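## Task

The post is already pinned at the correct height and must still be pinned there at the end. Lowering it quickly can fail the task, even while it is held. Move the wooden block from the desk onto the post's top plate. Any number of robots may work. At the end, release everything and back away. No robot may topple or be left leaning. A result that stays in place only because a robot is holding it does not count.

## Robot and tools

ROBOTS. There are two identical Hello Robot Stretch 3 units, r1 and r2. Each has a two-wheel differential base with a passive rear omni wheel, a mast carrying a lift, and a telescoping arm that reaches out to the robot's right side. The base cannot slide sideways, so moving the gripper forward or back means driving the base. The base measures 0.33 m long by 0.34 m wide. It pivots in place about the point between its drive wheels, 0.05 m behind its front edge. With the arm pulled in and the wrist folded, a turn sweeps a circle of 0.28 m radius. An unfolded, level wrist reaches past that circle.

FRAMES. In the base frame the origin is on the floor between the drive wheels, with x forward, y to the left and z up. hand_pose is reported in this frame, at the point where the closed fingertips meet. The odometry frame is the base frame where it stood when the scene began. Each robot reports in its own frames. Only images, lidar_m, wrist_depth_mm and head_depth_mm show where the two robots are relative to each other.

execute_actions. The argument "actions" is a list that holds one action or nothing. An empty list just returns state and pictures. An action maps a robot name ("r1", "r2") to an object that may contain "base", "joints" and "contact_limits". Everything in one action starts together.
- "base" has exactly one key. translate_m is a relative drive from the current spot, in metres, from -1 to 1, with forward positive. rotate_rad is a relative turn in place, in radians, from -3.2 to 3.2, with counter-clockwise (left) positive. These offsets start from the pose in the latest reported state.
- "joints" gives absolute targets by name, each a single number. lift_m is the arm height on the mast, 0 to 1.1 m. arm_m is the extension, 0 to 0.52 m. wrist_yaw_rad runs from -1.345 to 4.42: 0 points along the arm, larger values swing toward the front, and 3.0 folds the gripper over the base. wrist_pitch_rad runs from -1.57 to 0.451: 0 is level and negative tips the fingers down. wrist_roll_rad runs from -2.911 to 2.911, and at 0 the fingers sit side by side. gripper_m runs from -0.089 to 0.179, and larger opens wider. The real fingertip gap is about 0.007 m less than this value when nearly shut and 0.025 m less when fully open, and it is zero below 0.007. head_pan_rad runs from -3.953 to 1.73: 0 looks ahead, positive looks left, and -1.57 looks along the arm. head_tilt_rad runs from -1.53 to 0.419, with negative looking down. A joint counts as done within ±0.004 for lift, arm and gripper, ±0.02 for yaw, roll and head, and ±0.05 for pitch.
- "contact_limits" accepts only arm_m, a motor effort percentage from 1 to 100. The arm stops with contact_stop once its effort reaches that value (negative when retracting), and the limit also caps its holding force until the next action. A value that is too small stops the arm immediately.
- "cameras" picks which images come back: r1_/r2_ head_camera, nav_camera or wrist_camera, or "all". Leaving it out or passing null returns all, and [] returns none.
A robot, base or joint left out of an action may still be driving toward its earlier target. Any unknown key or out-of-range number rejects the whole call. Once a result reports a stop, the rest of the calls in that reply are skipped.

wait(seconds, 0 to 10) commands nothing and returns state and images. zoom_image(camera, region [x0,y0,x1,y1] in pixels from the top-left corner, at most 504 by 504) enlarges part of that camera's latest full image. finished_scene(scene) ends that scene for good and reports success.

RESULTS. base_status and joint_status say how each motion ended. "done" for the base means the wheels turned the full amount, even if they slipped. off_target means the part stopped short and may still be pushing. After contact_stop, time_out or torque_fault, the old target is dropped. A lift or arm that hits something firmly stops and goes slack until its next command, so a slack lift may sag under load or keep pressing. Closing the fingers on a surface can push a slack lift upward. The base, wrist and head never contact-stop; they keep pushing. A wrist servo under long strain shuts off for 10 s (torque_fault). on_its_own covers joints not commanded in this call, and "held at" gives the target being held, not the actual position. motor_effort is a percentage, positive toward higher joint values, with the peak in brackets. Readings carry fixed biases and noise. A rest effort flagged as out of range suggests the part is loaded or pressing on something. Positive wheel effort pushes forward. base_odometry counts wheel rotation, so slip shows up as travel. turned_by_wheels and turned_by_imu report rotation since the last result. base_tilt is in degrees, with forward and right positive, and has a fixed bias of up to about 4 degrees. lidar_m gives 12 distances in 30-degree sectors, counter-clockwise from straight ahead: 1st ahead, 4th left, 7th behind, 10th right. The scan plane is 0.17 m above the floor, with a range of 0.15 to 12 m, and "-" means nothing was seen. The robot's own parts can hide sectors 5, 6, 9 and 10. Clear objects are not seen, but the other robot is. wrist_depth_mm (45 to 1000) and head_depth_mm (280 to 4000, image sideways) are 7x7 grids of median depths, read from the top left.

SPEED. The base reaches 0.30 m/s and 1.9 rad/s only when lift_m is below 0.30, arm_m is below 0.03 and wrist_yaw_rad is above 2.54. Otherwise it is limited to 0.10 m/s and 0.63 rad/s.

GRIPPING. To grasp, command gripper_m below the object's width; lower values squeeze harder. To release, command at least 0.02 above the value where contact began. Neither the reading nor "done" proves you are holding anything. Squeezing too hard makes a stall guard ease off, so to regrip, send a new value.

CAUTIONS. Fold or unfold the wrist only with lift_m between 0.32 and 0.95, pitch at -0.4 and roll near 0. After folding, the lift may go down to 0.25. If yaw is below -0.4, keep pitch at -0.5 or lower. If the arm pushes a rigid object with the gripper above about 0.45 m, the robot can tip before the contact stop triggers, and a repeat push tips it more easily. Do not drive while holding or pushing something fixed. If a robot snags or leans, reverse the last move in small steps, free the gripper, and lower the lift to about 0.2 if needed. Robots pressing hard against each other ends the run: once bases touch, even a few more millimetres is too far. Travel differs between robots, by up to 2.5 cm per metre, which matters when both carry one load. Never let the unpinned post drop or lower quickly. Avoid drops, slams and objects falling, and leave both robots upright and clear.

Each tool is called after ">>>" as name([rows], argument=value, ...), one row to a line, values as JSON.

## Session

>>> execute_actions(actions=[])

Scene clock: 0.00 s.
r1.base_odometry: x=+0.000 y=+0.000 heading=+0.000 (m, m, rad; r1's odometry frame)
r1.turned_by_wheels: +0.000 (rad since the last result)
r1.turned_by_imu: +0.000 (rad since the last result)
r1.base_tilt: forward=+0.6 right=+0.2 (deg)
r1.lidar_m: 3.01 2.72 3.56 1.61 0.93 0.80 0.80 0.92 1.23 1.23 1.42 2.43
r1.head_depth_mm: 1825 2641 - - - 3600 2343 / 1808 2637 - - - 3602 2372 / 1822 2631 - - - 3627 2388 / 1793 2609 - - - 3650 2377 / 1719 2609 - - - 3654 2373 / 1703 2606 - - - 3685 2386 / 1780 2583 - - - 3692 2394
r1.base_status: not commanded
r1.joint_positions: lift_m=+0.513 arm_m=+0.002 wrist_yaw_rad=+2.841 wrist_pitch_rad=-0.555 wrist_roll_rad=-0.006 gripper_m=+0.037 head_pan_rad=-0.008 head_tilt_rad=-0.010
r1.joint_status: not commanded
r1.motor_effort: left_wheel=+0 right_wheel=+0 lift_m=+21 arm_m=+0 wrist_yaw_rad=+1 wrist_pitch_rad=+6 wrist_roll_rad=+0 gripper_m=+0 head_pan_rad=+0 head_tilt_rad=+1 (%)
r1.hand_pose: x=+0.0395 y=+0.0492 z=+0.4960 quat_wxyz=(+0.293, +0.699, +0.091, +0.646) (m; r1's base frame)
r1.wrist_depth_mm: - - - - - - - / - - - - - - - / - - - - - - - / 883 977 936 918 904 887 861 / 815 - 819 794 801 791 761 / 699 686 - 672 671 685 654 / 633 634 - 608 615 594 580
r2.base_odometry: x=+0.000 y=+0.000 heading=+0.000 (m, m, rad; r2's odometry frame)
r2.turned_by_wheels: +0.000 (rad since the last result)
r2.turned_by_imu: +0.000 (rad since the last result)
r2.base_tilt: forward=+0.0 right=+0.8 (deg)
r2.lidar_m: 1.97 1.59 1.57 1.71 2.63 2.73 2.72 3.23 3.17 1.16 2.65 4.04
r2.head_depth_mm: 1756 2543 3839 - - 3405 2258 / 1755 2558 3163 3164 3216 3119 2238 / 1757 2570 2712 2725 2764 2737 2227 / 1763 2311 2392 2373 2377 2355 2241 / 1768 2085 2096 2076 2096 2081 2022 / 1779 1868 1866 1881 1859 1868 1876 / 1665 1685 1693 1679 1696 1690 1697
r2.base_status: not commanded
r2.joint_positions: lift_m=+0.372 arm_m=+0.003 wrist_yaw_rad=+3.009 wrist_pitch_rad=-0.429 wrist_roll_rad=-0.019 gripper_m=+0.037 head_pan_rad=+0.011 head_tilt_rad=-0.012
r2.joint_status: not commanded
r2.motor_effort: left_wheel=+0 right_wheel=+0 lift_m=+22 arm_m=+0 wrist_yaw_rad=-1 wrist_pitch_rad=+5 wrist_roll_rad=+0 gripper_m=+0 head_pan_rad=+0 head_tilt_rad=+2 (%)
r2.hand_pose: x=+0.0081 y=+0.0731 z=+0.3823 quat_wxyz=(+0.195, +0.693, +0.107, +0.686) (m; r2's base frame)
r2.wrist_depth_mm: - - - - - - - / - - - - - - - / - - - - - - - / 851 855 850 866 862 885 883 / 680 691 - 705 725 705 707 / 577 586 - 589 588 607 588 / 498 514 - 535 499 517 517
pictures: r1_head_camera (sideways: a quarter turn clockwise sets it upright), r1_nav_camera (sideways: a quarter turn counterclockwise sets it upright), r1_wrist_camera, r2_head_camera (sideways: a quarter turn clockwise sets it upright), r2_nav_camera (sideways: a quarter turn counterclockwise sets it upright), r2_wrist_camera
Images, in order (width x height): r1_head_camera 896x504, r1_nav_camera 672x504, r1_wrist_camera 644x364, r2_head_camera 896x504, r2_nav_camera 672x504, r2_wrist_camera 644x364.

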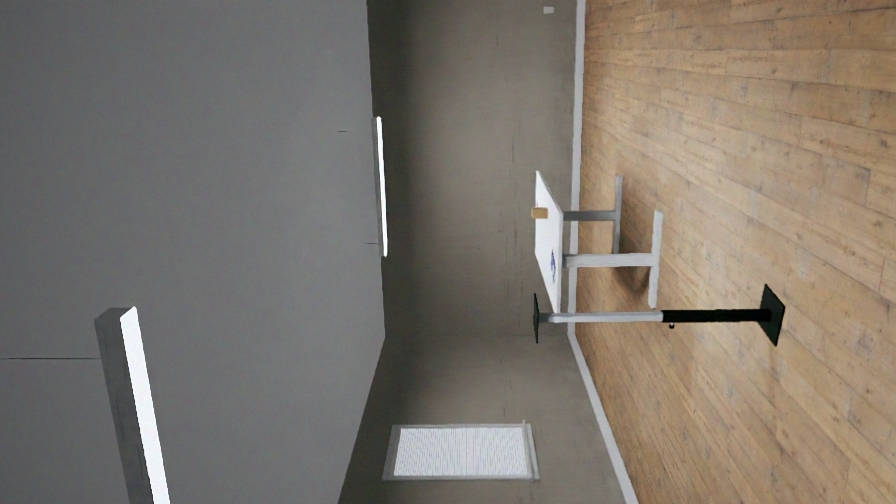

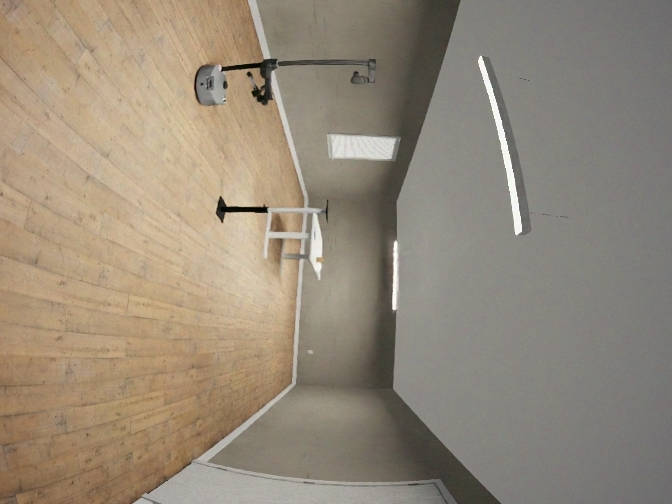

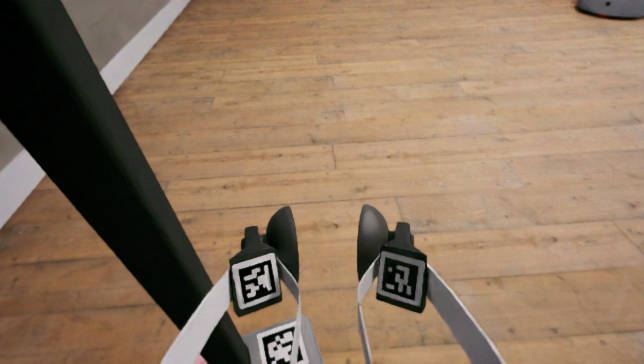

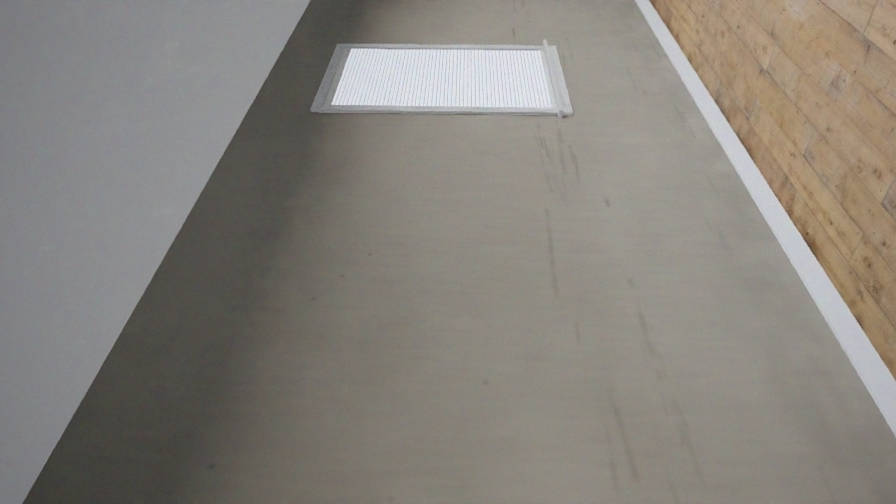

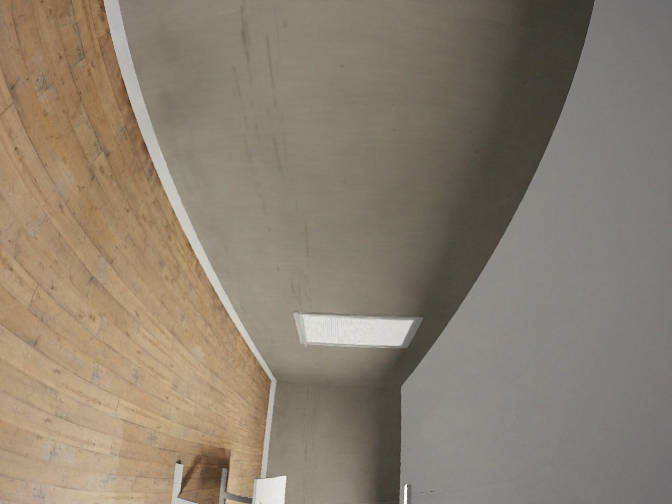

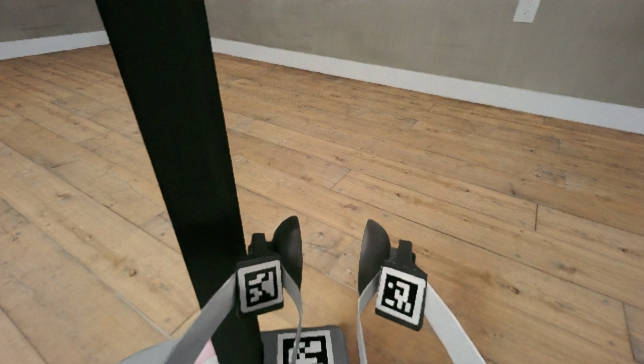

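>>> execute_actions([
  {"r2": {"joints": {"head_pan_rad": -1.1, "head_tilt_rad": -0.35, "lift_m": 0.28}}},
], cameras=["r2_head_camera", "r2_nav_camera"])

Scene clock: 7.93 s.
r1.base_odometry: x=+0.000 y=+0.000 heading=+0.000 (m, m, rad; r1's odometry frame)
r1.turned_by_wheels: +0.000 (rad since the last result)
r1.turned_by_imu: +0.000 (rad since the last result)
r1.base_tilt: forward=+0.6 right=+0.2 (deg)
r1.lidar_m: 3.01 2.73 3.55 1.61 0.93 0.80 0.80 0.93 1.23 1.23 1.42 2.42
r1.head_depth_mm: 1823 2632 - - - 3599 2339 / 1806 2650 - - - 3636 2358 / 1800 2615 - - - 3680 2368 / 1785 2664 - - - 3730 2359 / 1713 2612 - - - 3658 2392 / 1707 2599 - - - 3703 2401 / 1783 2600 - - - 3720 2425
r1.base_status: not commanded
r1.joint_positions: lift_m=+0.513 arm_m=+0.002 wrist_yaw_rad=+2.841 wrist_pitch_rad=-0.555 wrist_roll_rad=-0.006 gripper_m=+0.037 head_pan_rad=-0.008 head_tilt_rad=-0.010
r1.joint_status: not commanded
r1.motor_effort: left_wheel=+0(0) right_wheel=+0(0) lift_m=+21(21) arm_m=+0(0) wrist_yaw_rad=+0(0) wrist_pitch_rad=+6(5) wrist_roll_rad=+0(0) gripper_m=+0(1) head_pan_rad=+0(1) head_tilt_rad=+0(1) (%)
r1.hand_pose: x=+0.0395 y=+0.0492 z=+0.4960 quat_wxyz=(+0.293, +0.699, +0.091, +0.646) (m; r1's base frame)
r1.wrist_depth_mm: - - - - - - - / - - - - - - - / - - - - - - - / 893 974 912 913 917 904 871 / 827 - 817 801 801 748 778 / 712 682 - 677 681 662 679 / 613 621 - 595 599 595 587
r2.base_odometry: x=+0.000 y=+0.000 heading=+0.000 (m, m, rad; r2's odometry frame)
r2.turned_by_wheels: +0.000 (rad since the last result)
r2.turned_by_imu: -0.001 (rad since the last result)
r2.base_tilt: forward=+0.1 right=+0.7 (deg)
r2.lidar_m: 1.96 1.59 1.57 1.72 2.64 2.73 2.73 3.22 3.15 1.15 2.65 4.04
r2.head_depth_mm: - - - 3516 2449 1735 1414 / - - - - 2545 1883 1426 / - - - - 2546 1862 1465 / - - - - 2553 1854 1467 / 3734 - - 3793 2561 1856 1459 / 3756 - - 3249 2543 1846 1461 / 3779 - - 3675 2554 1854 1456
r2.base_status: not commanded
r2.joint_positions: lift_m=+0.280 arm_m=+0.003 wrist_yaw_rad=+3.009 wrist_pitch_rad=-0.430 wrist_roll_rad=-0.019 gripper_m=+0.037 head_pan_rad=-1.093 head_tilt_rad=-0.346
r2.joint_status: all done
r2.motor_effort: left_wheel=+0(0) right_wheel=+0(0) lift_m=+18(21) arm_m=+0(0) wrist_yaw_rad=+0(1) wrist_pitch_rad=+5(6) wrist_roll_rad=+0(0) gripper_m=+0(0) head_pan_rad=-2(28) head_tilt_rad=-3(29) (%)
r2.hand_pose: x=+0.0081 y=+0.0730 z=+0.2903 quat_wxyz=(+0.195, +0.693, +0.107, +0.686) (m; r2's base frame)
r2.wrist_depth_mm: - - - - - - - / - - - - - - - / 899 933 904 943 930 948 - / 682 702 711 717 716 736 735 / 557 567 - 571 586 584 595 / 477 492 - - 494 487 490 / 418 - - - 405 419 422
pictures: r2_head_camera (sideways: a quarter turn clockwise sets it upright), r2_nav_camera (sideways: a quarter turn counterclockwise sets it upright)
Images, in order (width x height): r2_head_camera 896x504, r2_nav_camera 672x504.

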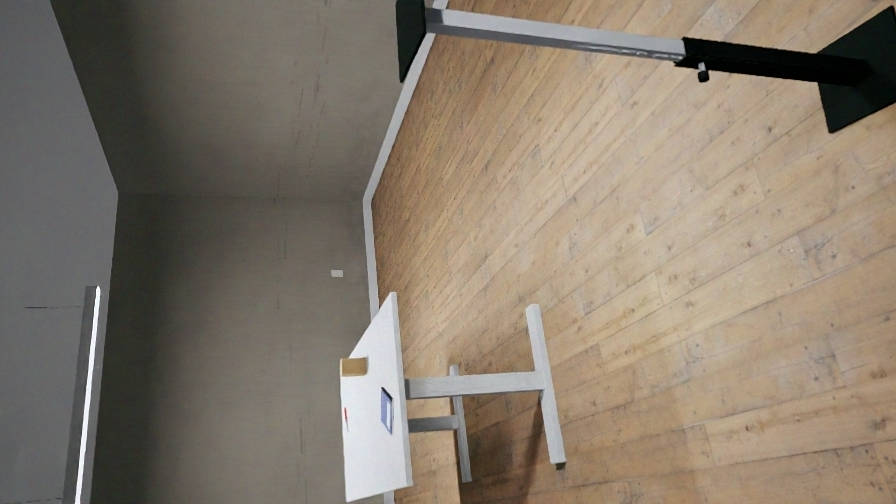

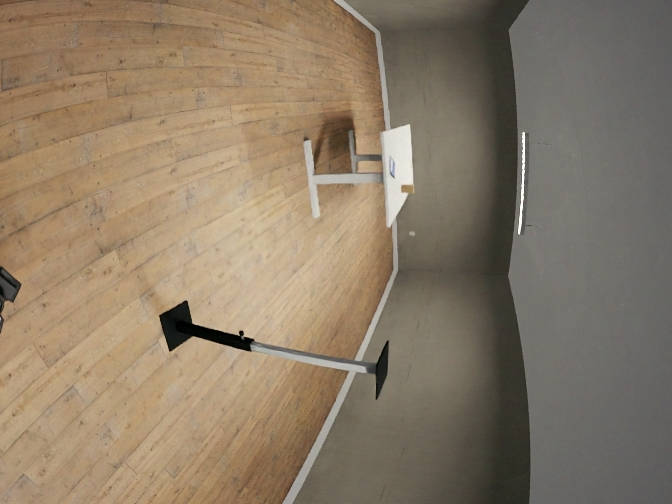

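>>> execute_actions(actions=[])

Scene clock: 30.23 s.
r1.base_odometry: x=+0.000 y=+0.000 heading=+0.000 (m, m, rad; r1's odometry frame)
r1.turned_by_wheels: +0.000 (rad since the last result)
r1.turned_by_imu: +0.000 (rad since the last result)
r1.base_tilt: forward=+0.6 right=+0.2 (deg)
r1.lidar_m: 3.00 2.73 3.55 1.61 0.93 0.80 0.80 0.93 1.22 1.23 1.42 2.44
r1.head_depth_mm: 1803 2652 - - - 3643 2339 / 1808 2652 - - - 3588 2352 / 1801 2613 - - - 3636 2358 / 1802 2627 - - - 3652 2383 / 1715 2617 - - - 3638 2379 / 1709 2579 - - - 3691 2376 / 1782 2592 - - - 3678 2417
r1.base_status: not commanded
r1.joint_positions: lift_m=+0.513 arm_m=+0.002 wrist_yaw_rad=+2.841 wrist_pitch_rad=-0.555 wrist_roll_rad=-0.006 gripper_m=+0.037 head_pan_rad=-0.008 head_tilt_rad=-0.010
r1.joint_status: not commanded
r1.motor_effort: left_wheel=+0(0) right_wheel=+0(0) lift_m=+21(21) arm_m=+0(0) wrist_yaw_rad=+0(0) wrist_pitch_rad=+6(5) wrist_roll_rad=+0(0) gripper_m=+0(1) head_pan_rad=+1(1) head_tilt_rad=+2(1) (%)
r1.hand_pose: x=+0.0395 y=+0.0492 z=+0.4960 quat_wxyz=(+0.293, +0.699, +0.091, +0.646) (m; r1's base frame)
r1.wrist_depth_mm: - - - - - - - / - - - - - - - / - - - - - - - / 902 965 922 905 922 932 883 / 806 - 815 800 784 786 764 / 706 706 - 679 685 657 671 / 627 627 - 609 607 592 592
r2.base_odometry: x=+0.000 y=+0.000 heading=+0.000 (m, m, rad; r2's odometry frame)
r2.turned_by_wheels: +0.000 (rad since the last result)
r2.turned_by_imu: -0.001 (rad since the last result)
r2.base_tilt: forward=+0.1 right=+0.7 (deg)
r2.lidar_m: 1.97 1.59 1.57 1.71 2.64 2.73 2.72 3.25 3.17 1.15 2.65 4.03
r2.head_depth_mm: - - - 3532 2420 1730 1412 / - - - - 2579 1858 1426 / - - - - 2556 1868 1469 / - - - - 2537 1866 1457 / 3656 - - 3687 2549 1852 1457 / 3832 - - 3236 2544 1854 1457 / 3810 - - 3708 2545 1856 1464
r2.base_status: not commanded
r2.joint_positions: lift_m=+0.280 arm_m=+0.003 wrist_yaw_rad=+3.009 wrist_pitch_rad=-0.430 wrist_roll_rad=-0.019 gripper_m=+0.037 head_pan_rad=-1.093 head_tilt_rad=-0.346
r2.joint_status: all done
r2.motor_effort: left_wheel=+0(0) right_wheel=+0(0) lift_m=+18(21) arm_m=+0(0) wrist_yaw_rad=+0(1) wrist_pitch_rad=+5(6) wrist_roll_rad=+0(0) gripper_m=+0(0) head_pan_rad=-2(28) head_tilt_rad=-4(29) (%)
r2.hand_pose: x=+0.0081 y=+0.0730 z=+0.2903 quat_wxyz=(+0.195, +0.693, +0.107, +0.686) (m; r2's base frame)
r2.wrist_depth_mm: - - - - - - - / - - - - - - - / 909 914 923 912 946 953 - / 688 697 716 708 724 719 732 / 565 563 - 574 601 586 588 / 477 489 - - 493 484 495 / 419 - - - 411 422 424
pictures: r1_head_camera (sideways: a quarter turn clockwise sets it upright), r1_nav_camera (sideways: a quarter turn counterclockwise sets it upright), r1_wrist_camera, r2_head_camera (sideways: a quarter turn clockwise sets it upright), r2_nav_camera (sideways: a quarter turn counterclockwise sets it upright), r2_wrist_camera
Images, in order (width x height): r1_head_camera 896x504, r1_nav_camera 672x504, r1_wrist_camera 644x364, r2_head_camera 896x504, r2_nav_camera 672x504, r2_wrist_camera 644x364.

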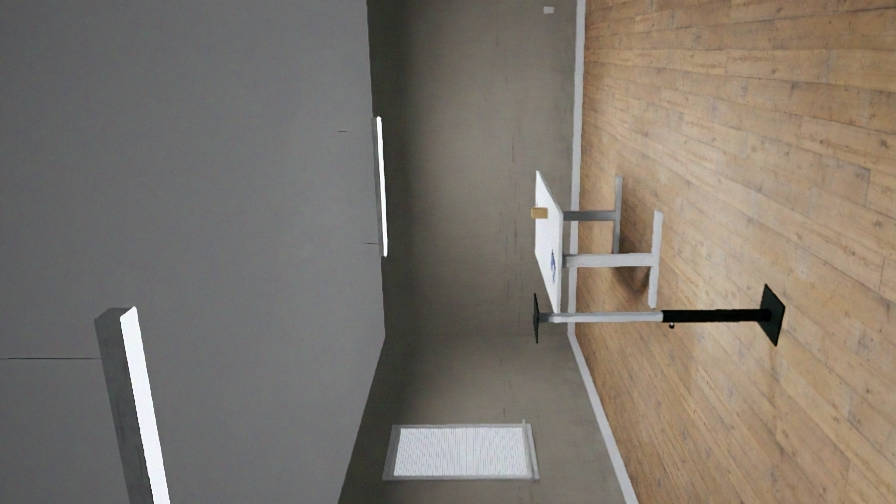

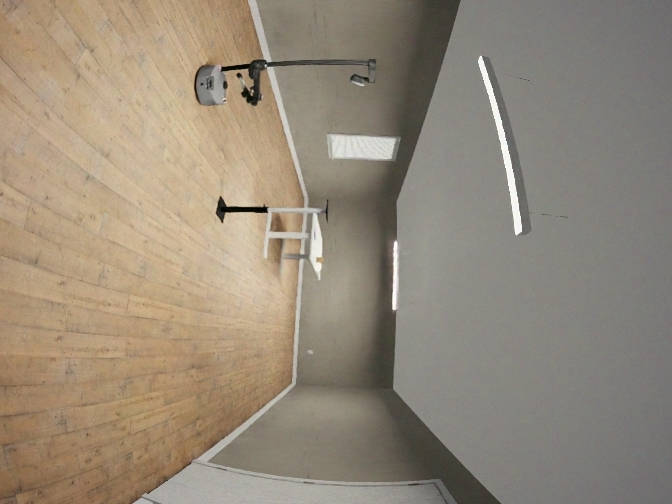

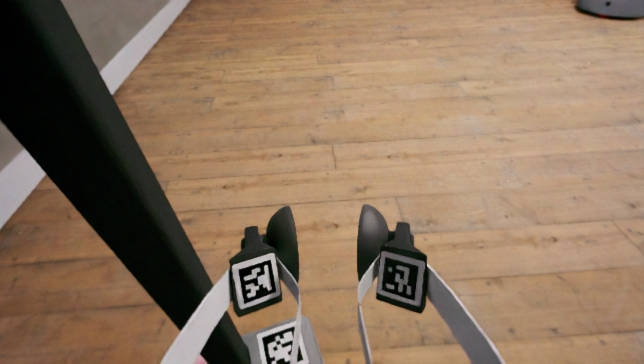

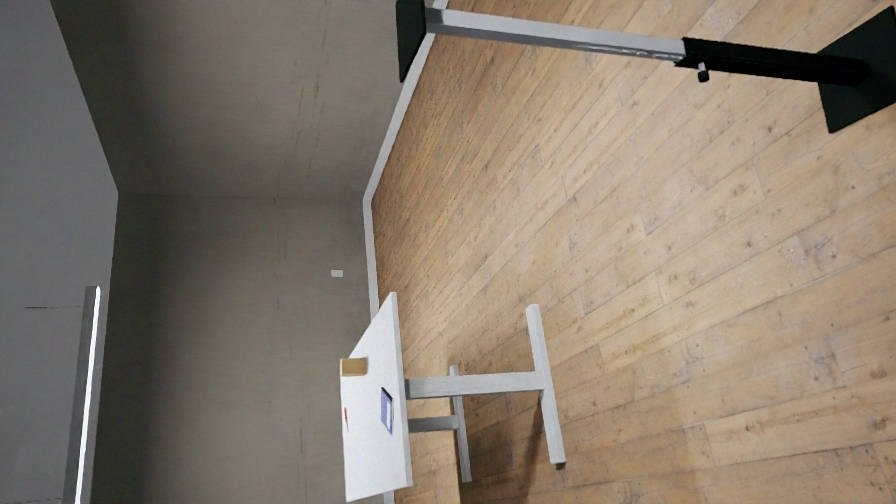

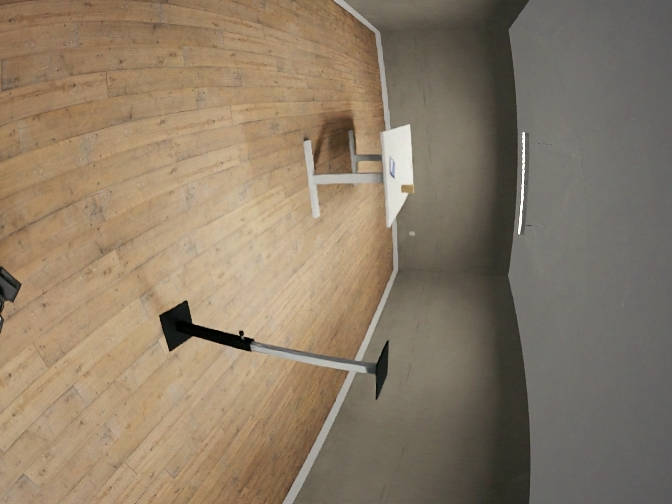

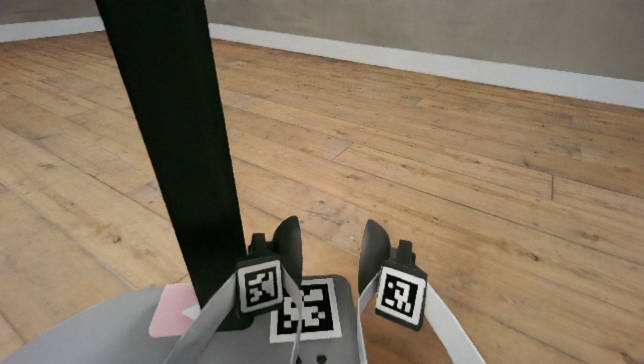

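>>> execute_actions([
  {"r2": {"base": {"rotate_rad": -1.0}, "joints": {"head_pan_rad": 0.0, "head_tilt_rad": -0.5}}},
], cameras=["r2_head_camera"])

>>> execute_actions([
  {"r2": {"base": {"translate_m": 1.0}}},
], cameras=["r2_head_camera", "r2_nav_camera"])

Scene clock: 152.23 s.
r1.base_odometry: x=+0.000 y=+0.000 heading=+0.000 (m, m, rad; r1's odometry frame)
r1.turned_by_wheels: +0.000 (rad since the last result)
r1.turned_by_imu: +0.000 (rad since the last result)
r1.base_tilt: forward=+0.6 right=+0.3 (deg)
r1.lidar_m: 3.02 2.73 3.54 1.61 0.93 0.80 0.80 0.93 1.23 1.23 1.42 2.42
r1.head_depth_mm: 1821 2628 - - - 3577 2357 / 1805 2640 - - - 3631 2380 / 1802 2637 - - - 3670 2383 / 1799 2621 - - - 3627 2383 / 1735 2605 - - - 3637 2369 / 1715 2596 - - - 3701 2409 / 1791 2587 - - - 3670 2418
r1.base_status: not commanded
r1.joint_positions: lift_m=+0.513 arm_m=+0.002 wrist_yaw_rad=+2.841 wrist_pitch_rad=-0.555 wrist_roll_rad=-0.006 gripper_m=+0.037 head_pan_rad=-0.008 head_tilt_rad=-0.010
r1.joint_status: not commanded
r1.motor_effort: left_wheel=+0(0) right_wheel=+0(0) lift_m=+21(21) arm_m=+0(0) wrist_yaw_rad=+1(0) wrist_pitch_rad=+6(6) wrist_roll_rad=+0(0) gripper_m=+0(0) head_pan_rad=+0(0) head_tilt_rad=+1(2) (%)
r1.hand_pose: x=+0.0395 y=+0.0492 z=+0.4960 quat_wxyz=(+0.293, +0.699, +0.091, +0.646) (m; r1's base frame)
r1.wrist_depth_mm: - - - - - - - / - - - - - - - / - - - - - - - / 869 959 938 933 937 921 911 / 807 - 823 795 806 752 774 / 706 691 - 675 676 667 670 / 637 615 - 594 597 602 585
r2.base_odometry: x=+0.000 y=+0.000 heading=-1.000 (m, m, rad; r2's odometry frame)
r2.turned_by_wheels: -1.000 (rad since the last result)
r2.turned_by_imu: -1.010 (rad since the last result)
r2.base_tilt: forward=+0.0 right=+0.8 (deg)
r2.lidar_m: 2.65 3.56 1.90 1.58 1.57 1.76 2.74 2.73 2.72 3.18 3.17 1.16
r2.head_depth_mm: - - - 2855 2022 1483 1305 / - - - 2818 2026 1594 1302 / - - - 2824 2037 1587 1302 / - - - 2836 2037 1587 1297 / - - 2691 2718 2033 1591 1306 / - - 3667 2748 2014 1592 1305 / - - - 2819 2040 1586 1301
r2.base_status: done
r2.joint_positions: lift_m=+0.280 arm_m=+0.003 wrist_yaw_rad=+3.009 wrist_pitch_rad=-0.430 wrist_roll_rad=-0.019 gripper_m=+0.037 head_pan_rad=-0.007 head_tilt_rad=-0.494
r2.joint_status: all done
r2.motor_effort: left_wheel=+2(9) right_wheel=-1(5) lift_m=+18(17) arm_m=+0(1) wrist_yaw_rad=+0(0) wrist_pitch_rad=+5(5) wrist_roll_rad=+0(0) gripper_m=-1(1) head_pan_rad=+3(30) head_tilt_rad=-5(25) (%)
r2.hand_pose: x=+0.0081 y=+0.0730 z=+0.2903 quat_wxyz=(+0.195, +0.693, +0.107, +0.686) (m; r2's base frame)
r2.wrist_depth_mm: - - - - - - - / - - - - - - - / 922 876 917 940 924 958 - / 696 681 702 709 719 721 723 / 558 566 - 580 588 588 589 / 476 496 - - 482 489 491 / 420 - - - 409 424 424
pictures: r2_head_camera (sideways: a quarter turn clockwise sets it upright)
Images, in order (width x height): r2_head_camera 896x504.

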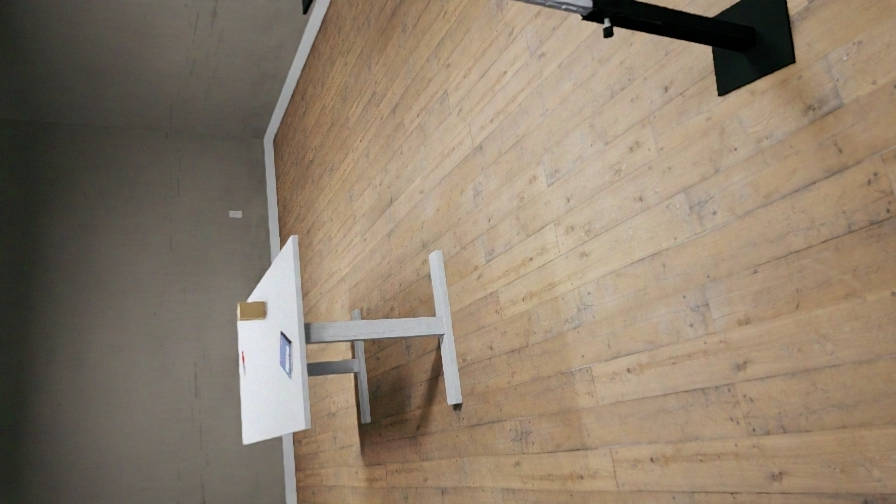

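Scene clock: 157.23 s.
r1.base_odometry: x=+0.000 y=+0.000 heading=+0.000 (m, m, rad; r1's odometry frame)
r1.turned_by_wheels: +0.000 (rad since the last result)
r1.turned_by_imu: +0.000 (rad since the last result)
r1.base_tilt: forward=+0.6 right=+0.2 (deg)
r1.lidar_m: 3.01 3.30 3.56 1.61 0.92 0.80 0.80 0.93 1.23 1.23 1.42 2.43
r1.head_depth_mm: 1817 2615 - - - 3569 2354 / 1806 2612 - - - 3654 2369 / 1799 2643 - - - 3695 2377 / 1810 2624 - - - 3644 2391 / 1719 2602 - - - 3673 2367 / 1713 2620 - - - 3035 2379 / 1783 2574 - - - 3431 2401
r1.base_status: not commanded
r1.joint_positions: lift_m=+0.513 arm_m=+0.002 wrist_yaw_rad=+2.841 wrist_pitch_rad=-0.555 wrist_roll_rad=-0.006 gripper_m=+0.037 head_pan_rad=-0.008 head_tilt_rad=-0.010
r1.joint_status: not commanded
r1.motor_effort: left_wheel=+0(1) right_wheel=+0(0) lift_m=+21(21) arm_m=+0(0) wrist_yaw_rad=+0(0) wrist_pitch_rad=+6(6) wrist_roll_rad=+0(0) gripper_m=+0(0) head_pan_rad=+0(0) head_tilt_rad=+1(0) (%)
r1.hand_pose: x=+0.0395 y=+0.0492 z=+0.4960 quat_wxyz=(+0.293, +0.699, +0.091, +0.646) (m; r1's base frame)
r1.wrist_depth_mm: - - - - - - - / - - - - - - - / - - - - - - - / 891 982 963 936 912 901 925 / 799 - 810 790 806 753 762 / 710 689 - 679 697 670 682 / 634 622 - 604 599 597 593
r2.base_odometry: x=+0.541 y=-0.841 heading=-1.000 (m, m, rad; r2's odometry frame)
r2.turned_by_wheels: +0.000 (rad since the last result)
r2.turned_by_imu: +0.002 (rad since the last result)
r2.base_tilt: forward=+0.0 right=+0.7 (deg)
r2.lidar_m: 1.67 2.91 2.29 1.90 1.89 2.11 3.43 3.66 3.29 0.47 2.87 3.20
r2.head_depth_mm: - - - 2833 2041 1590 1302 / - - - 2832 2046 1597 1305 / - - - 2807 2031 1579 1307 / - - - 2838 2033 1590 1302 / - - 2126 2710 1959 1582 1300 / - - 2119 2422 1933 1580 1306 / - - 2133 2670 2033 1591 1300
r2.base_status: done
r2.joint_positions: lift_m=+0.280 arm_m=+0.003 wrist_yaw_rad=+3.009 wrist_pitch_rad=-0.430 wrist_roll_rad=-0.019 gripper_m=+0.037 head_pan_rad=-0.007 head_tilt_rad=-0.495
r2.joint_status: not commanded
r2.motor_effort: left_wheel=+2(10) right_wheel=-2(4) lift_m=+17(18) arm_m=+0(0) wrist_yaw_rad=-1(1) wrist_pitch_rad=+5(5) wrist_roll_rad=+0(0) gripper_m=+0(0) head_pan_rad=+2(2) head_tilt_rad=-3(4) (%)
r2.hand_pose: x=+0.0081 y=+0.0730 z=+0.2902 quat_wxyz=(+0.195, +0.693, +0.107, +0.686) (m; r2's base frame)
r2.wrist_depth_mm: - - - - - - - / - - - - - - - / 911 939 932 949 957 960 - / 691 695 701 704 733 712 735 / 564 571 - 577 588 582 596 / 470 494 - - 490 481 493 / 423 - - - 408 421 424
pictures: r2_head_camera (sideways: a quarter turn clockwise sets it upright), r2_nav_camera (sideways: a quarter turn counterclockwise sets it upright)
Images, in order (width x height): r2_head_camera 896x504, r2_nav_camera 672x504.

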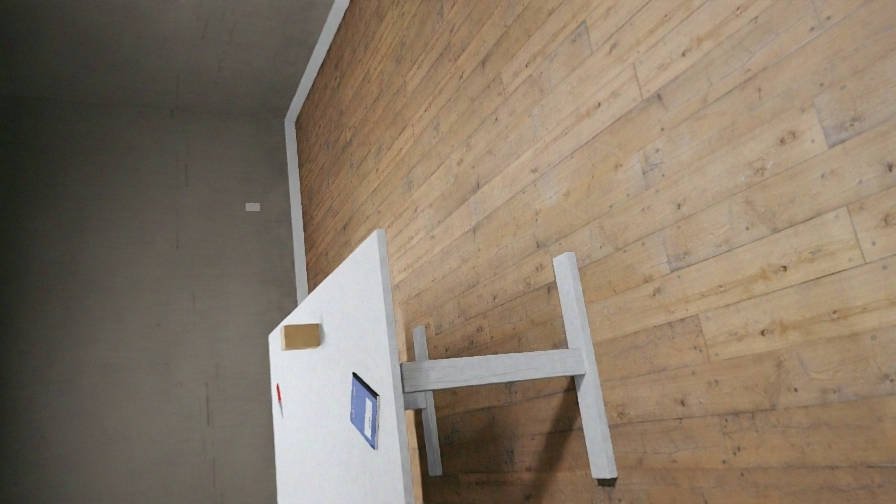

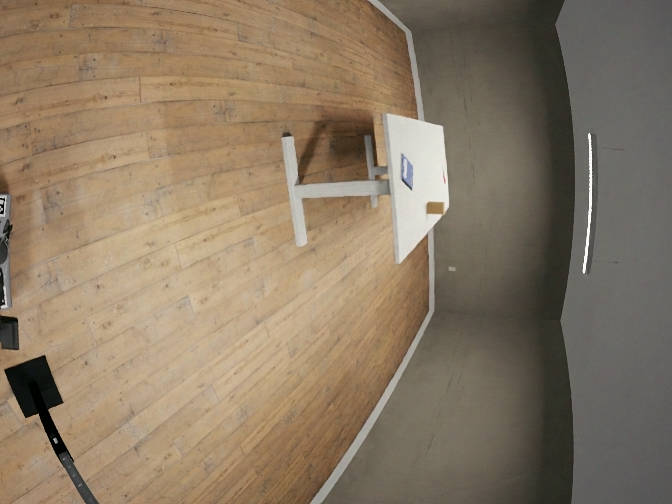

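>>> zoom_image(camera="r2_head_camera", region=[250, 290, 350, 380])

Region (250, 290, 350, 380) of r2_head_camera's 896x504 image, scaled by 5.040, with more detail than that image has; it fills the top 454 rows of this view, and the rest is white.

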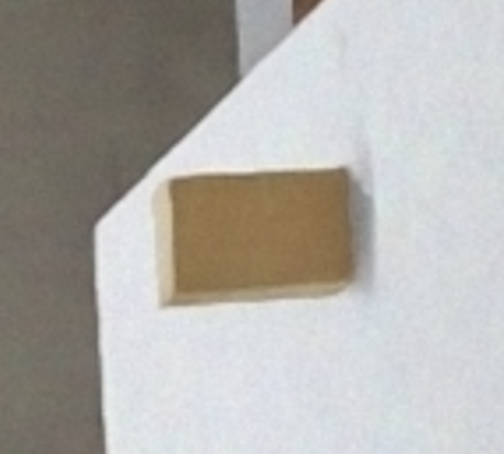

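>>> execute_actions([
  {"r2": {"base": {"rotate_rad": -0.23}, "joints": {"head_pan_rad": 0.35, "head_tilt_rad": -0.6}}},
], cameras=[])

>>> execute_actions([
  {"r2": {"base": {"translate_m": 1.0}}},
], cameras=["r2_head_camera", "r2_nav_camera"])

Scene clock: 241.03 s.
r1.base_odometry: x=+0.000 y=+0.000 heading=+0.000 (m, m, rad; r1's odometry frame)
r1.turned_by_wheels: +0.000 (rad since the last result)
r1.turned_by_imu: +0.000 (rad since the last result)
r1.base_tilt: forward=+0.6 right=+0.3 (deg)
r1.lidar_m: 3.00 3.28 3.55 1.61 0.93 0.80 0.80 0.93 1.23 1.23 1.42 2.42
r1.head_depth_mm: 1804 2631 - - - 3552 2357 / 1810 2634 - - - 3645 2348 / 1799 2654 - - - 3671 2356 / 1811 2577 - - - 3719 2362 / 1726 2635 - - - 3686 2384 / 1706 2595 - - - 3227 2395 / 1775 2581 - - - 3656 2403
r1.base_status: not commanded
r1.joint_positions: lift_m=+0.513 arm_m=+0.002 wrist_yaw_rad=+2.841 wrist_pitch_rad=-0.555 wrist_roll_rad=-0.006 gripper_m=+0.037 head_pan_rad=-0.008 head_tilt_rad=-0.010
r1.joint_status: not commanded
r1.motor_effort: left_wheel=+0(0) right_wheel=+0(0) lift_m=+21(21) arm_m=+0(0) wrist_yaw_rad=+0(0) wrist_pitch_rad=+6(6) wrist_roll_rad=+0(0) gripper_m=+0(0) head_pan_rad=+0(0) head_tilt_rad=+1(1) (%)
r1.hand_pose: x=+0.0395 y=+0.0492 z=+0.4960 quat_wxyz=(+0.293, +0.699, +0.091, +0.646) (m; r1's base frame)
r1.wrist_depth_mm: - - - - - - - / - - - - - - - / - - - - - - - / 900 918 975 928 905 887 883 / 826 - 823 780 800 760 750 / 705 702 - 680 684 671 665 / 617 613 - 600 612 596 594
r2.base_odometry: x=+0.541 y=-0.841 heading=-1.230 (m, m, rad; r2's odometry frame)
r2.turned_by_wheels: -0.230 (rad since the last result)
r2.turned_by_imu: -0.233 (rad since the last result)
r2.base_tilt: forward=+0.1 right=+0.8 (deg)
r2.lidar_m: 3.95 1.67 2.77 1.98 1.91 1.95 2.61 3.66 3.27 2.98 0.47 2.95
r2.head_depth_mm: - - 3455 2373 1818 1466 1227 / - - 3496 2388 1819 1467 1229 / - - 3087 2387 1823 1459 1234 / - - 1948 2389 1812 1451 1228 / - - 1778 2178 1814 1474 1236 / - - 1813 2377 1811 1465 1227 / - - 3270 2389 1809 1460 1231
r2.base_status: done
r2.joint_positions: lift_m=+0.280 arm_m=+0.003 wrist_yaw_rad=+3.009 wrist_pitch_rad=-0.430 wrist_roll_rad=-0.019 gripper_m=+0.037 head_pan_rad=+0.343 head_tilt_rad=-0.593
r2.joint_status: all done
r2.motor_effort: left_wheel=+2(8) right_wheel=-2(6) lift_m=+18(17) arm_m=+0(1) wrist_yaw_rad=-1(1) wrist_pitch_rad=+5(5) wrist_roll_rad=+0(0) gripper_m=+0(1) head_pan_rad=+2(18) head_tilt_rad=-5(15) (%)
r2.hand_pose: x=+0.0081 y=+0.0730 z=+0.2902 quat_wxyz=(+0.195, +0.693, +0.107, +0.686) (m; r2's base frame)
r2.wrist_depth_mm: - - - - - - - / - - - - - - - / 896 922 923 932 950 968 - / 689 690 709 701 722 751 743 / 561 562 - 579 588 580 602 / 476 494 - - 486 486 501 / 418 - - - 405 422 422
pictures: none
No camera images: the call's "cameras" was empty. Leave "cameras" out to get every camera's image.

Scene clock: 246.13 s.
r1.base_odometry: x=+0.000 y=+0.000 heading=+0.000 (m, m, rad; r1's odometry frame)
r1.turned_by_wheels: +0.000 (rad since the last result)
r1.turned_by_imu: +0.000 (rad since the last result)
r1.base_tilt: forward=+0.6 right=+0.2 (deg)
r1.lidar_m: 3.02 4.10 3.54 1.61 0.93 0.80 0.80 0.93 1.23 1.23 1.42 2.43
r1.head_depth_mm: 1805 2642 - - - 3612 2350 / 1813 2626 - - - 3622 2353 / 1795 2636 - - - 3646 2353 / 1804 2638 - - - 3513 2378 / 1718 2614 - - - 3686 2402 / 1708 2606 - - - 3683 2377 / 1788 2592 - - - 3739 2399
r1.base_status: not commanded
r1.joint_positions: lift_m=+0.513 arm_m=+0.002 wrist_yaw_rad=+2.841 wrist_pitch_rad=-0.555 wrist_roll_rad=-0.006 gripper_m=+0.037 head_pan_rad=-0.008 head_tilt_rad=-0.010
r1.joint_status: not commanded
r1.motor_effort: left_wheel=+0(1) right_wheel=+0(1) lift_m=+21(22) arm_m=+0(0) wrist_yaw_rad=+1(0) wrist_pitch_rad=+6(6) wrist_roll_rad=+0(0) gripper_m=+0(1) head_pan_rad=+0(0) head_tilt_rad=+1(2) (%)
r1.hand_pose: x=+0.0395 y=+0.0492 z=+0.4960 quat_wxyz=(+0.293, +0.699, +0.091, +0.646) (m; r1's base frame)
r1.wrist_depth_mm: - - - - - - - / - - - - - - - / - - - - - - - / 889 945 946 913 892 894 878 / 806 - 820 777 798 767 744 / 698 689 - 690 690 674 673 / 617 617 - 602 592 599 608
r2.base_odometry: x=+0.875 y=-1.784 heading=-1.229 (m, m, rad; r2's odometry frame)
r2.turned_by_wheels: +0.000 (rad since the last result)
r2.turned_by_imu: +0.002 (rad since the last result)
r2.base_tilt: forward=+0.1 right=+0.7 (deg)
r2.lidar_m: 3.24 2.07 0.86 2.52 2.43 2.48 3.33 0.91 3.44 2.46 2.34 2.41
r2.head_depth_mm: 3771 - 3430 2342 1800 1465 1225 / 3690 - 3489 2393 1812 1458 1229 / 3578 - 3537 2403 1807 1467 1229 / 3575 - 3441 2390 1808 1464 1229 / 3443 3806 3481 2295 1698 1463 1230 / 3390 3742 1566 1074 903 1454 1220 / 3392 3654 1567 1069 906 1461 1224
r2.base_status: done
r2.joint_positions: lift_m=+0.280 arm_m=+0.003 wrist_yaw_rad=+3.009 wrist_pitch_rad=-0.430 wrist_roll_rad=-0.019 gripper_m=+0.037 head_pan_rad=+0.343 head_tilt_rad=-0.594
r2.joint_status: not commanded
r2.motor_effort: left_wheel=+2(11) right_wheel=-2(4) lift_m=+17(18) arm_m=+0(0) wrist_yaw_rad=+0(0) wrist_pitch_rad=+6(6) wrist_roll_rad=+0(0) gripper_m=+0(0) head_pan_rad=+3(2) head_tilt_rad=-4(4) (%)
r2.hand_pose: x=+0.0081 y=+0.0730 z=+0.2902 quat_wxyz=(+0.195, +0.693, +0.107, +0.686) (m; r2's base frame)
r2.wrist_depth_mm: - - - - - 769 - / - - - - - - - / 889 895 943 924 911 857 - / 695 694 706 710 717 714 699 / 565 567 - 577 583 587 590 / 475 489 - - 485 489 495 / 421 - - - 406 422 426
pictures: r2_head_camera (sideways: a quarter turn clockwise sets it upright), r2_nav_camera (sideways: a quarter turn counterclockwise sets it upright)
Images, in order (width x height): r2_head_camera 896x504, r2_nav_camera 672x504.

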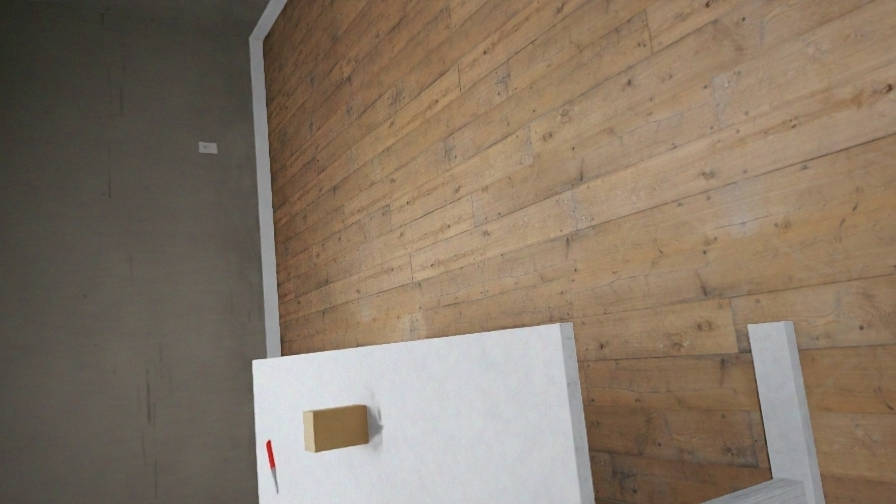

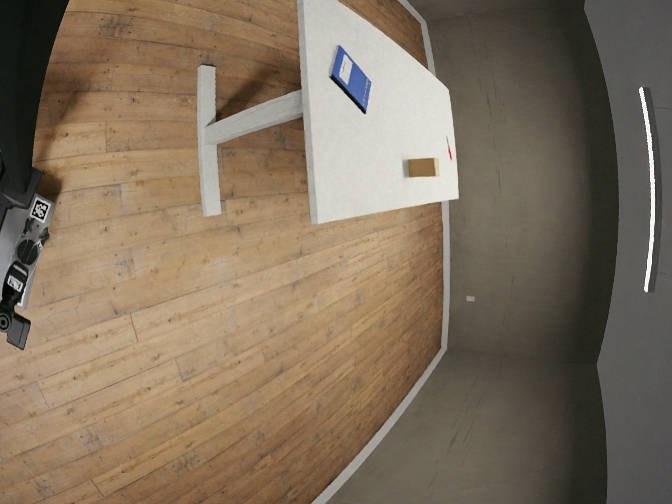

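>>> execute_actions([
  {"r2": {"base": {"rotate_rad": 0.835}, "joints": {"lift_m": 0.5, "wrist_pitch_rad": -0.4, "head_pan_rad": -0.3, "head_tilt_rad": -0.7}}},
], cameras=["r2_head_camera"])

>>> execute_actions([
  {"r2": {"base": {"translate_m": 0.53}, "joints": {"lift_m": 0.75, "wrist_yaw_rad": 0.0, "gripper_m": 0.17}}},
], cameras=["r2_head_camera", "r2_nav_camera"])

Scene clock: 368.97 s.
r1.base_odometry: x=+0.000 y=+0.000 heading=+0.000 (m, m, rad; r1's odometry frame)
r1.turned_by_wheels: +0.000 (rad since the last result)
r1.turned_by_imu: +0.000 (rad since the last result)
r1.base_tilt: forward=+0.6 right=+0.2 (deg)
r1.lidar_m: 3.01 4.11 3.55 1.61 0.93 0.80 0.80 0.92 1.23 1.23 1.42 2.43
r1.head_depth_mm: 1814 2633 - - - 3573 2336 / 1812 2675 - - - 3595 2357 / 1805 2642 - - - 3680 2351 / 1809 2615 - - - 3461 2380 / 1717 2606 - - - 3660 2385 / 1713 2602 - - - 3649 2385 / 1777 2601 - - - 3732 2386
r1.base_status: not commanded
r1.joint_positions: lift_m=+0.513 arm_m=+0.002 wrist_yaw_rad=+2.841 wrist_pitch_rad=-0.555 wrist_roll_rad=-0.006 gripper_m=+0.037 head_pan_rad=-0.008 head_tilt_rad=-0.010
r1.joint_status: not commanded
r1.motor_effort: left_wheel=+0(1) right_wheel=+0(0) lift_m=+21(21) arm_m=+0(0) wrist_yaw_rad=+0(0) wrist_pitch_rad=+5(5) wrist_roll_rad=+0(0) gripper_m=+0(0) head_pan_rad=+0(1) head_tilt_rad=+1(1) (%)
r1.hand_pose: x=+0.0395 y=+0.0492 z=+0.4960 quat_wxyz=(+0.293, +0.699, +0.091, +0.646) (m; r1's base frame)
r1.wrist_depth_mm: - - - - - - - / - - - - - - - / - - - - - - - / 899 936 956 933 927 932 899 / 829 - 829 786 803 774 763 / 705 689 - 676 670 662 678 / 623 608 - 603 597 607 587
r2.base_odometry: x=+0.875 y=-1.784 heading=-0.395 (m, m, rad; r2's odometry frame)
r2.turned_by_wheels: +0.835 (rad since the last result)
r2.turned_by_imu: +0.842 (rad since the last result)
r2.base_tilt: forward=+0.0 right=+0.7 (deg)
r2.lidar_m: 0.86 2.76 2.41 2.42 2.83 0.91 3.84 2.66 2.35 2.35 2.76 4.25
r2.head_depth_mm: 3483 3737 2797 2061 1654 1368 1173 / 3517 3757 2790 2067 1650 1367 1170 / 3488 3764 2733 2081 1640 1369 1173 / 3504 3707 1244 919 1640 1353 1169 / 3489 1896 1244 923 1640 1351 1178 / 3511 1912 1246 959 1564 1345 1176 / 3517 3769 1245 959 1564 1360 1176
r2.base_status: done
r2.joint_positions: lift_m=+0.500 arm_m=+0.003 wrist_yaw_rad=+3.009 wrist_pitch_rad=-0.420 wrist_roll_rad=-0.019 gripper_m=+0.037 head_pan_rad=-0.293 head_tilt_rad=-0.691
r2.joint_status: all done
r2.motor_effort: left_wheel=-3(9) right_wheel=+2(6) lift_m=+26(27) arm_m=+1(0) wrist_yaw_rad=-1(0) wrist_pitch_rad=+8(6) wrist_roll_rad=+0(0) gripper_m=+0(0) head_pan_rad=-3(27) head_tilt_rad=-6(19) (%)
r2.hand_pose: x=+0.0083 y=+0.0742 z=+0.5120 quat_wxyz=(+0.192, +0.693, +0.103, +0.687) (m; r2's base frame)
r2.wrist_depth_mm: - - - - - - - / - - - - - - - / - - - - - - - / - - - - - - - / 857 870 - 874 925 882 897 / 721 730 - 734 732 750 754 / 635 637 - 643 621 647 653
pictures: r2_head_camera (sideways: a quarter turn clockwise sets it upright)
Images, in order (width x height): r2_head_camera 896x504.

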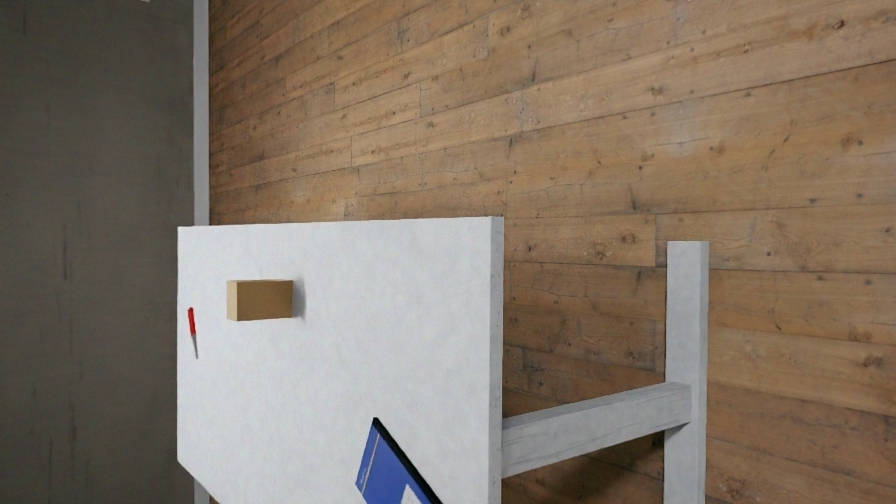

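Scene clock: 375.83 s.
r1.base_odometry: x=+0.000 y=+0.000 heading=+0.000 (m, m, rad; r1's odometry frame)
r1.turned_by_wheels: +0.000 (rad since the last result)
r1.turned_by_imu: +0.000 (rad since the last result)
r1.base_tilt: forward=+0.6 right=+0.2 (deg)
r1.lidar_m: 3.01 4.13 3.54 1.61 0.93 0.80 0.80 0.93 1.23 1.23 1.42 2.43
r1.head_depth_mm: 1811 2649 - - - 3591 2341 / 1804 2638 - - - 3609 2368 / 1804 2625 - - - 3596 2374 / 1801 2631 - - - 3647 2358 / 1712 2636 - - - 3634 2378 / 1715 2584 - - - 3610 2392 / 1792 2579 - - - 3725 2385
r1.base_status: not commanded
r1.joint_positions: lift_m=+0.513 arm_m=+0.002 wrist_yaw_rad=+2.841 wrist_pitch_rad=-0.555 wrist_roll_rad=-0.006 gripper_m=+0.037 head_pan_rad=-0.008 head_tilt_rad=-0.010
r1.joint_status: not commanded
r1.motor_effort: left_wheel=+0(1) right_wheel=+0(0) lift_m=+21(21) arm_m=+0(0) wrist_yaw_rad=+1(0) wrist_pitch_rad=+6(6) wrist_roll_rad=+0(0) gripper_m=+0(0) head_pan_rad=+0(0) head_tilt_rad=+1(1) (%)
r1.hand_pose: x=+0.0395 y=+0.0492 z=+0.4960 quat_wxyz=(+0.293, +0.699, +0.091, +0.646) (m; r1's base frame)
r1.wrist_depth_mm: - - - - - - - / - - - - - - - / - - - - - - - / 908 927 943 902 896 931 873 / 808 - 821 793 788 769 773 / 691 687 - 672 686 675 663 / 619 605 - 603 608 590 592
r2.base_odometry: x=+1.364 y=-1.987 heading=-0.395 (m, m, rad; r2's odometry frame)
r2.turned_by_wheels: +0.000 (rad since the last result)
r2.turned_by_imu: -0.001 (rad since the last result)
r2.base_tilt: forward=+0.0 right=+0.7 (deg)
r2.lidar_m: 0.34 0.36 2.27 2.27 2.66 4.78 1.42 2.86 2.49 2.49 2.92 3.70
r2.head_depth_mm: 3119 3471 2762 2071 1633 1331 530 / 3071 3464 2787 1918 732 607 520 / 3089 3353 1238 923 731 606 520 / 3083 3397 1247 921 732 607 520 / 3059 3410 1242 923 732 609 520 / 3143 3387 1247 924 734 607 520 / 3099 3428 1247 925 734 600 521
r2.base_status: done
r2.joint_positions: lift_m=+0.750 arm_m=+0.003 wrist_yaw_rad=+0.002 wrist_pitch_rad=-0.420 wrist_roll_rad=-0.019 gripper_m=+0.170 head_pan_rad=-0.293 head_tilt_rad=-0.692
r2.joint_status: all done
r2.motor_effort: left_wheel=-3(3) right_wheel=+2(5) lift_m=+26(29) arm_m=+0(0) wrist_yaw_rad=-2(2) wrist_pitch_rad=+7(6) wrist_roll_rad=+0(0) gripper_m=+0(91) head_pan_rad=-2(2) head_tilt_rad=-5(6) (%)
r2.hand_pose: x=-0.0210 y=-0.3722 z=+0.7621 quat_wxyz=(+0.698, +0.150, -0.685, -0.145) (m; r2's base frame)
r2.wrist_depth_mm: - - - - - - - / - - - - - - - / - - - - - - - / - - - - - - - / - - - - - - - / - - - - - - - / 865 866 883 888 883 887 919
pictures: r2_head_camera (sideways: a quarter turn clockwise sets it upright), r2_nav_camera (sideways: a quarter turn counterclockwise sets it upright)
Images, in order (width x height): r2_head_camera 896x504, r2_nav_camera 672x504.

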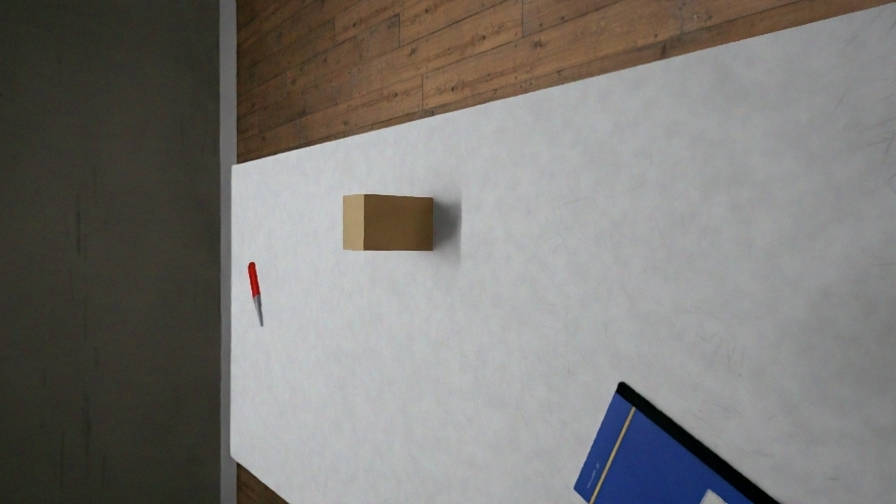

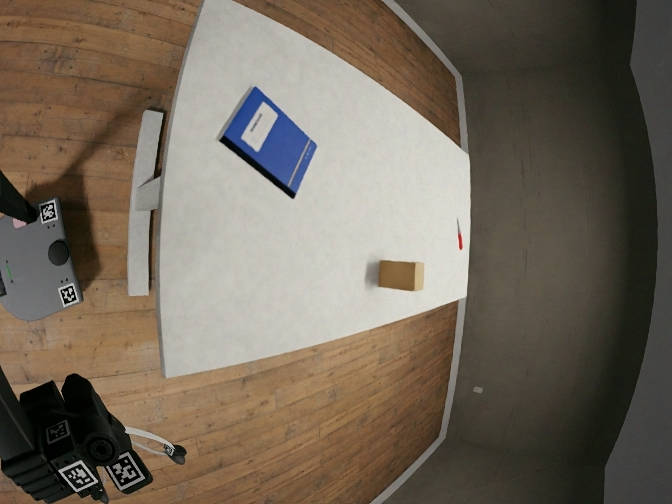

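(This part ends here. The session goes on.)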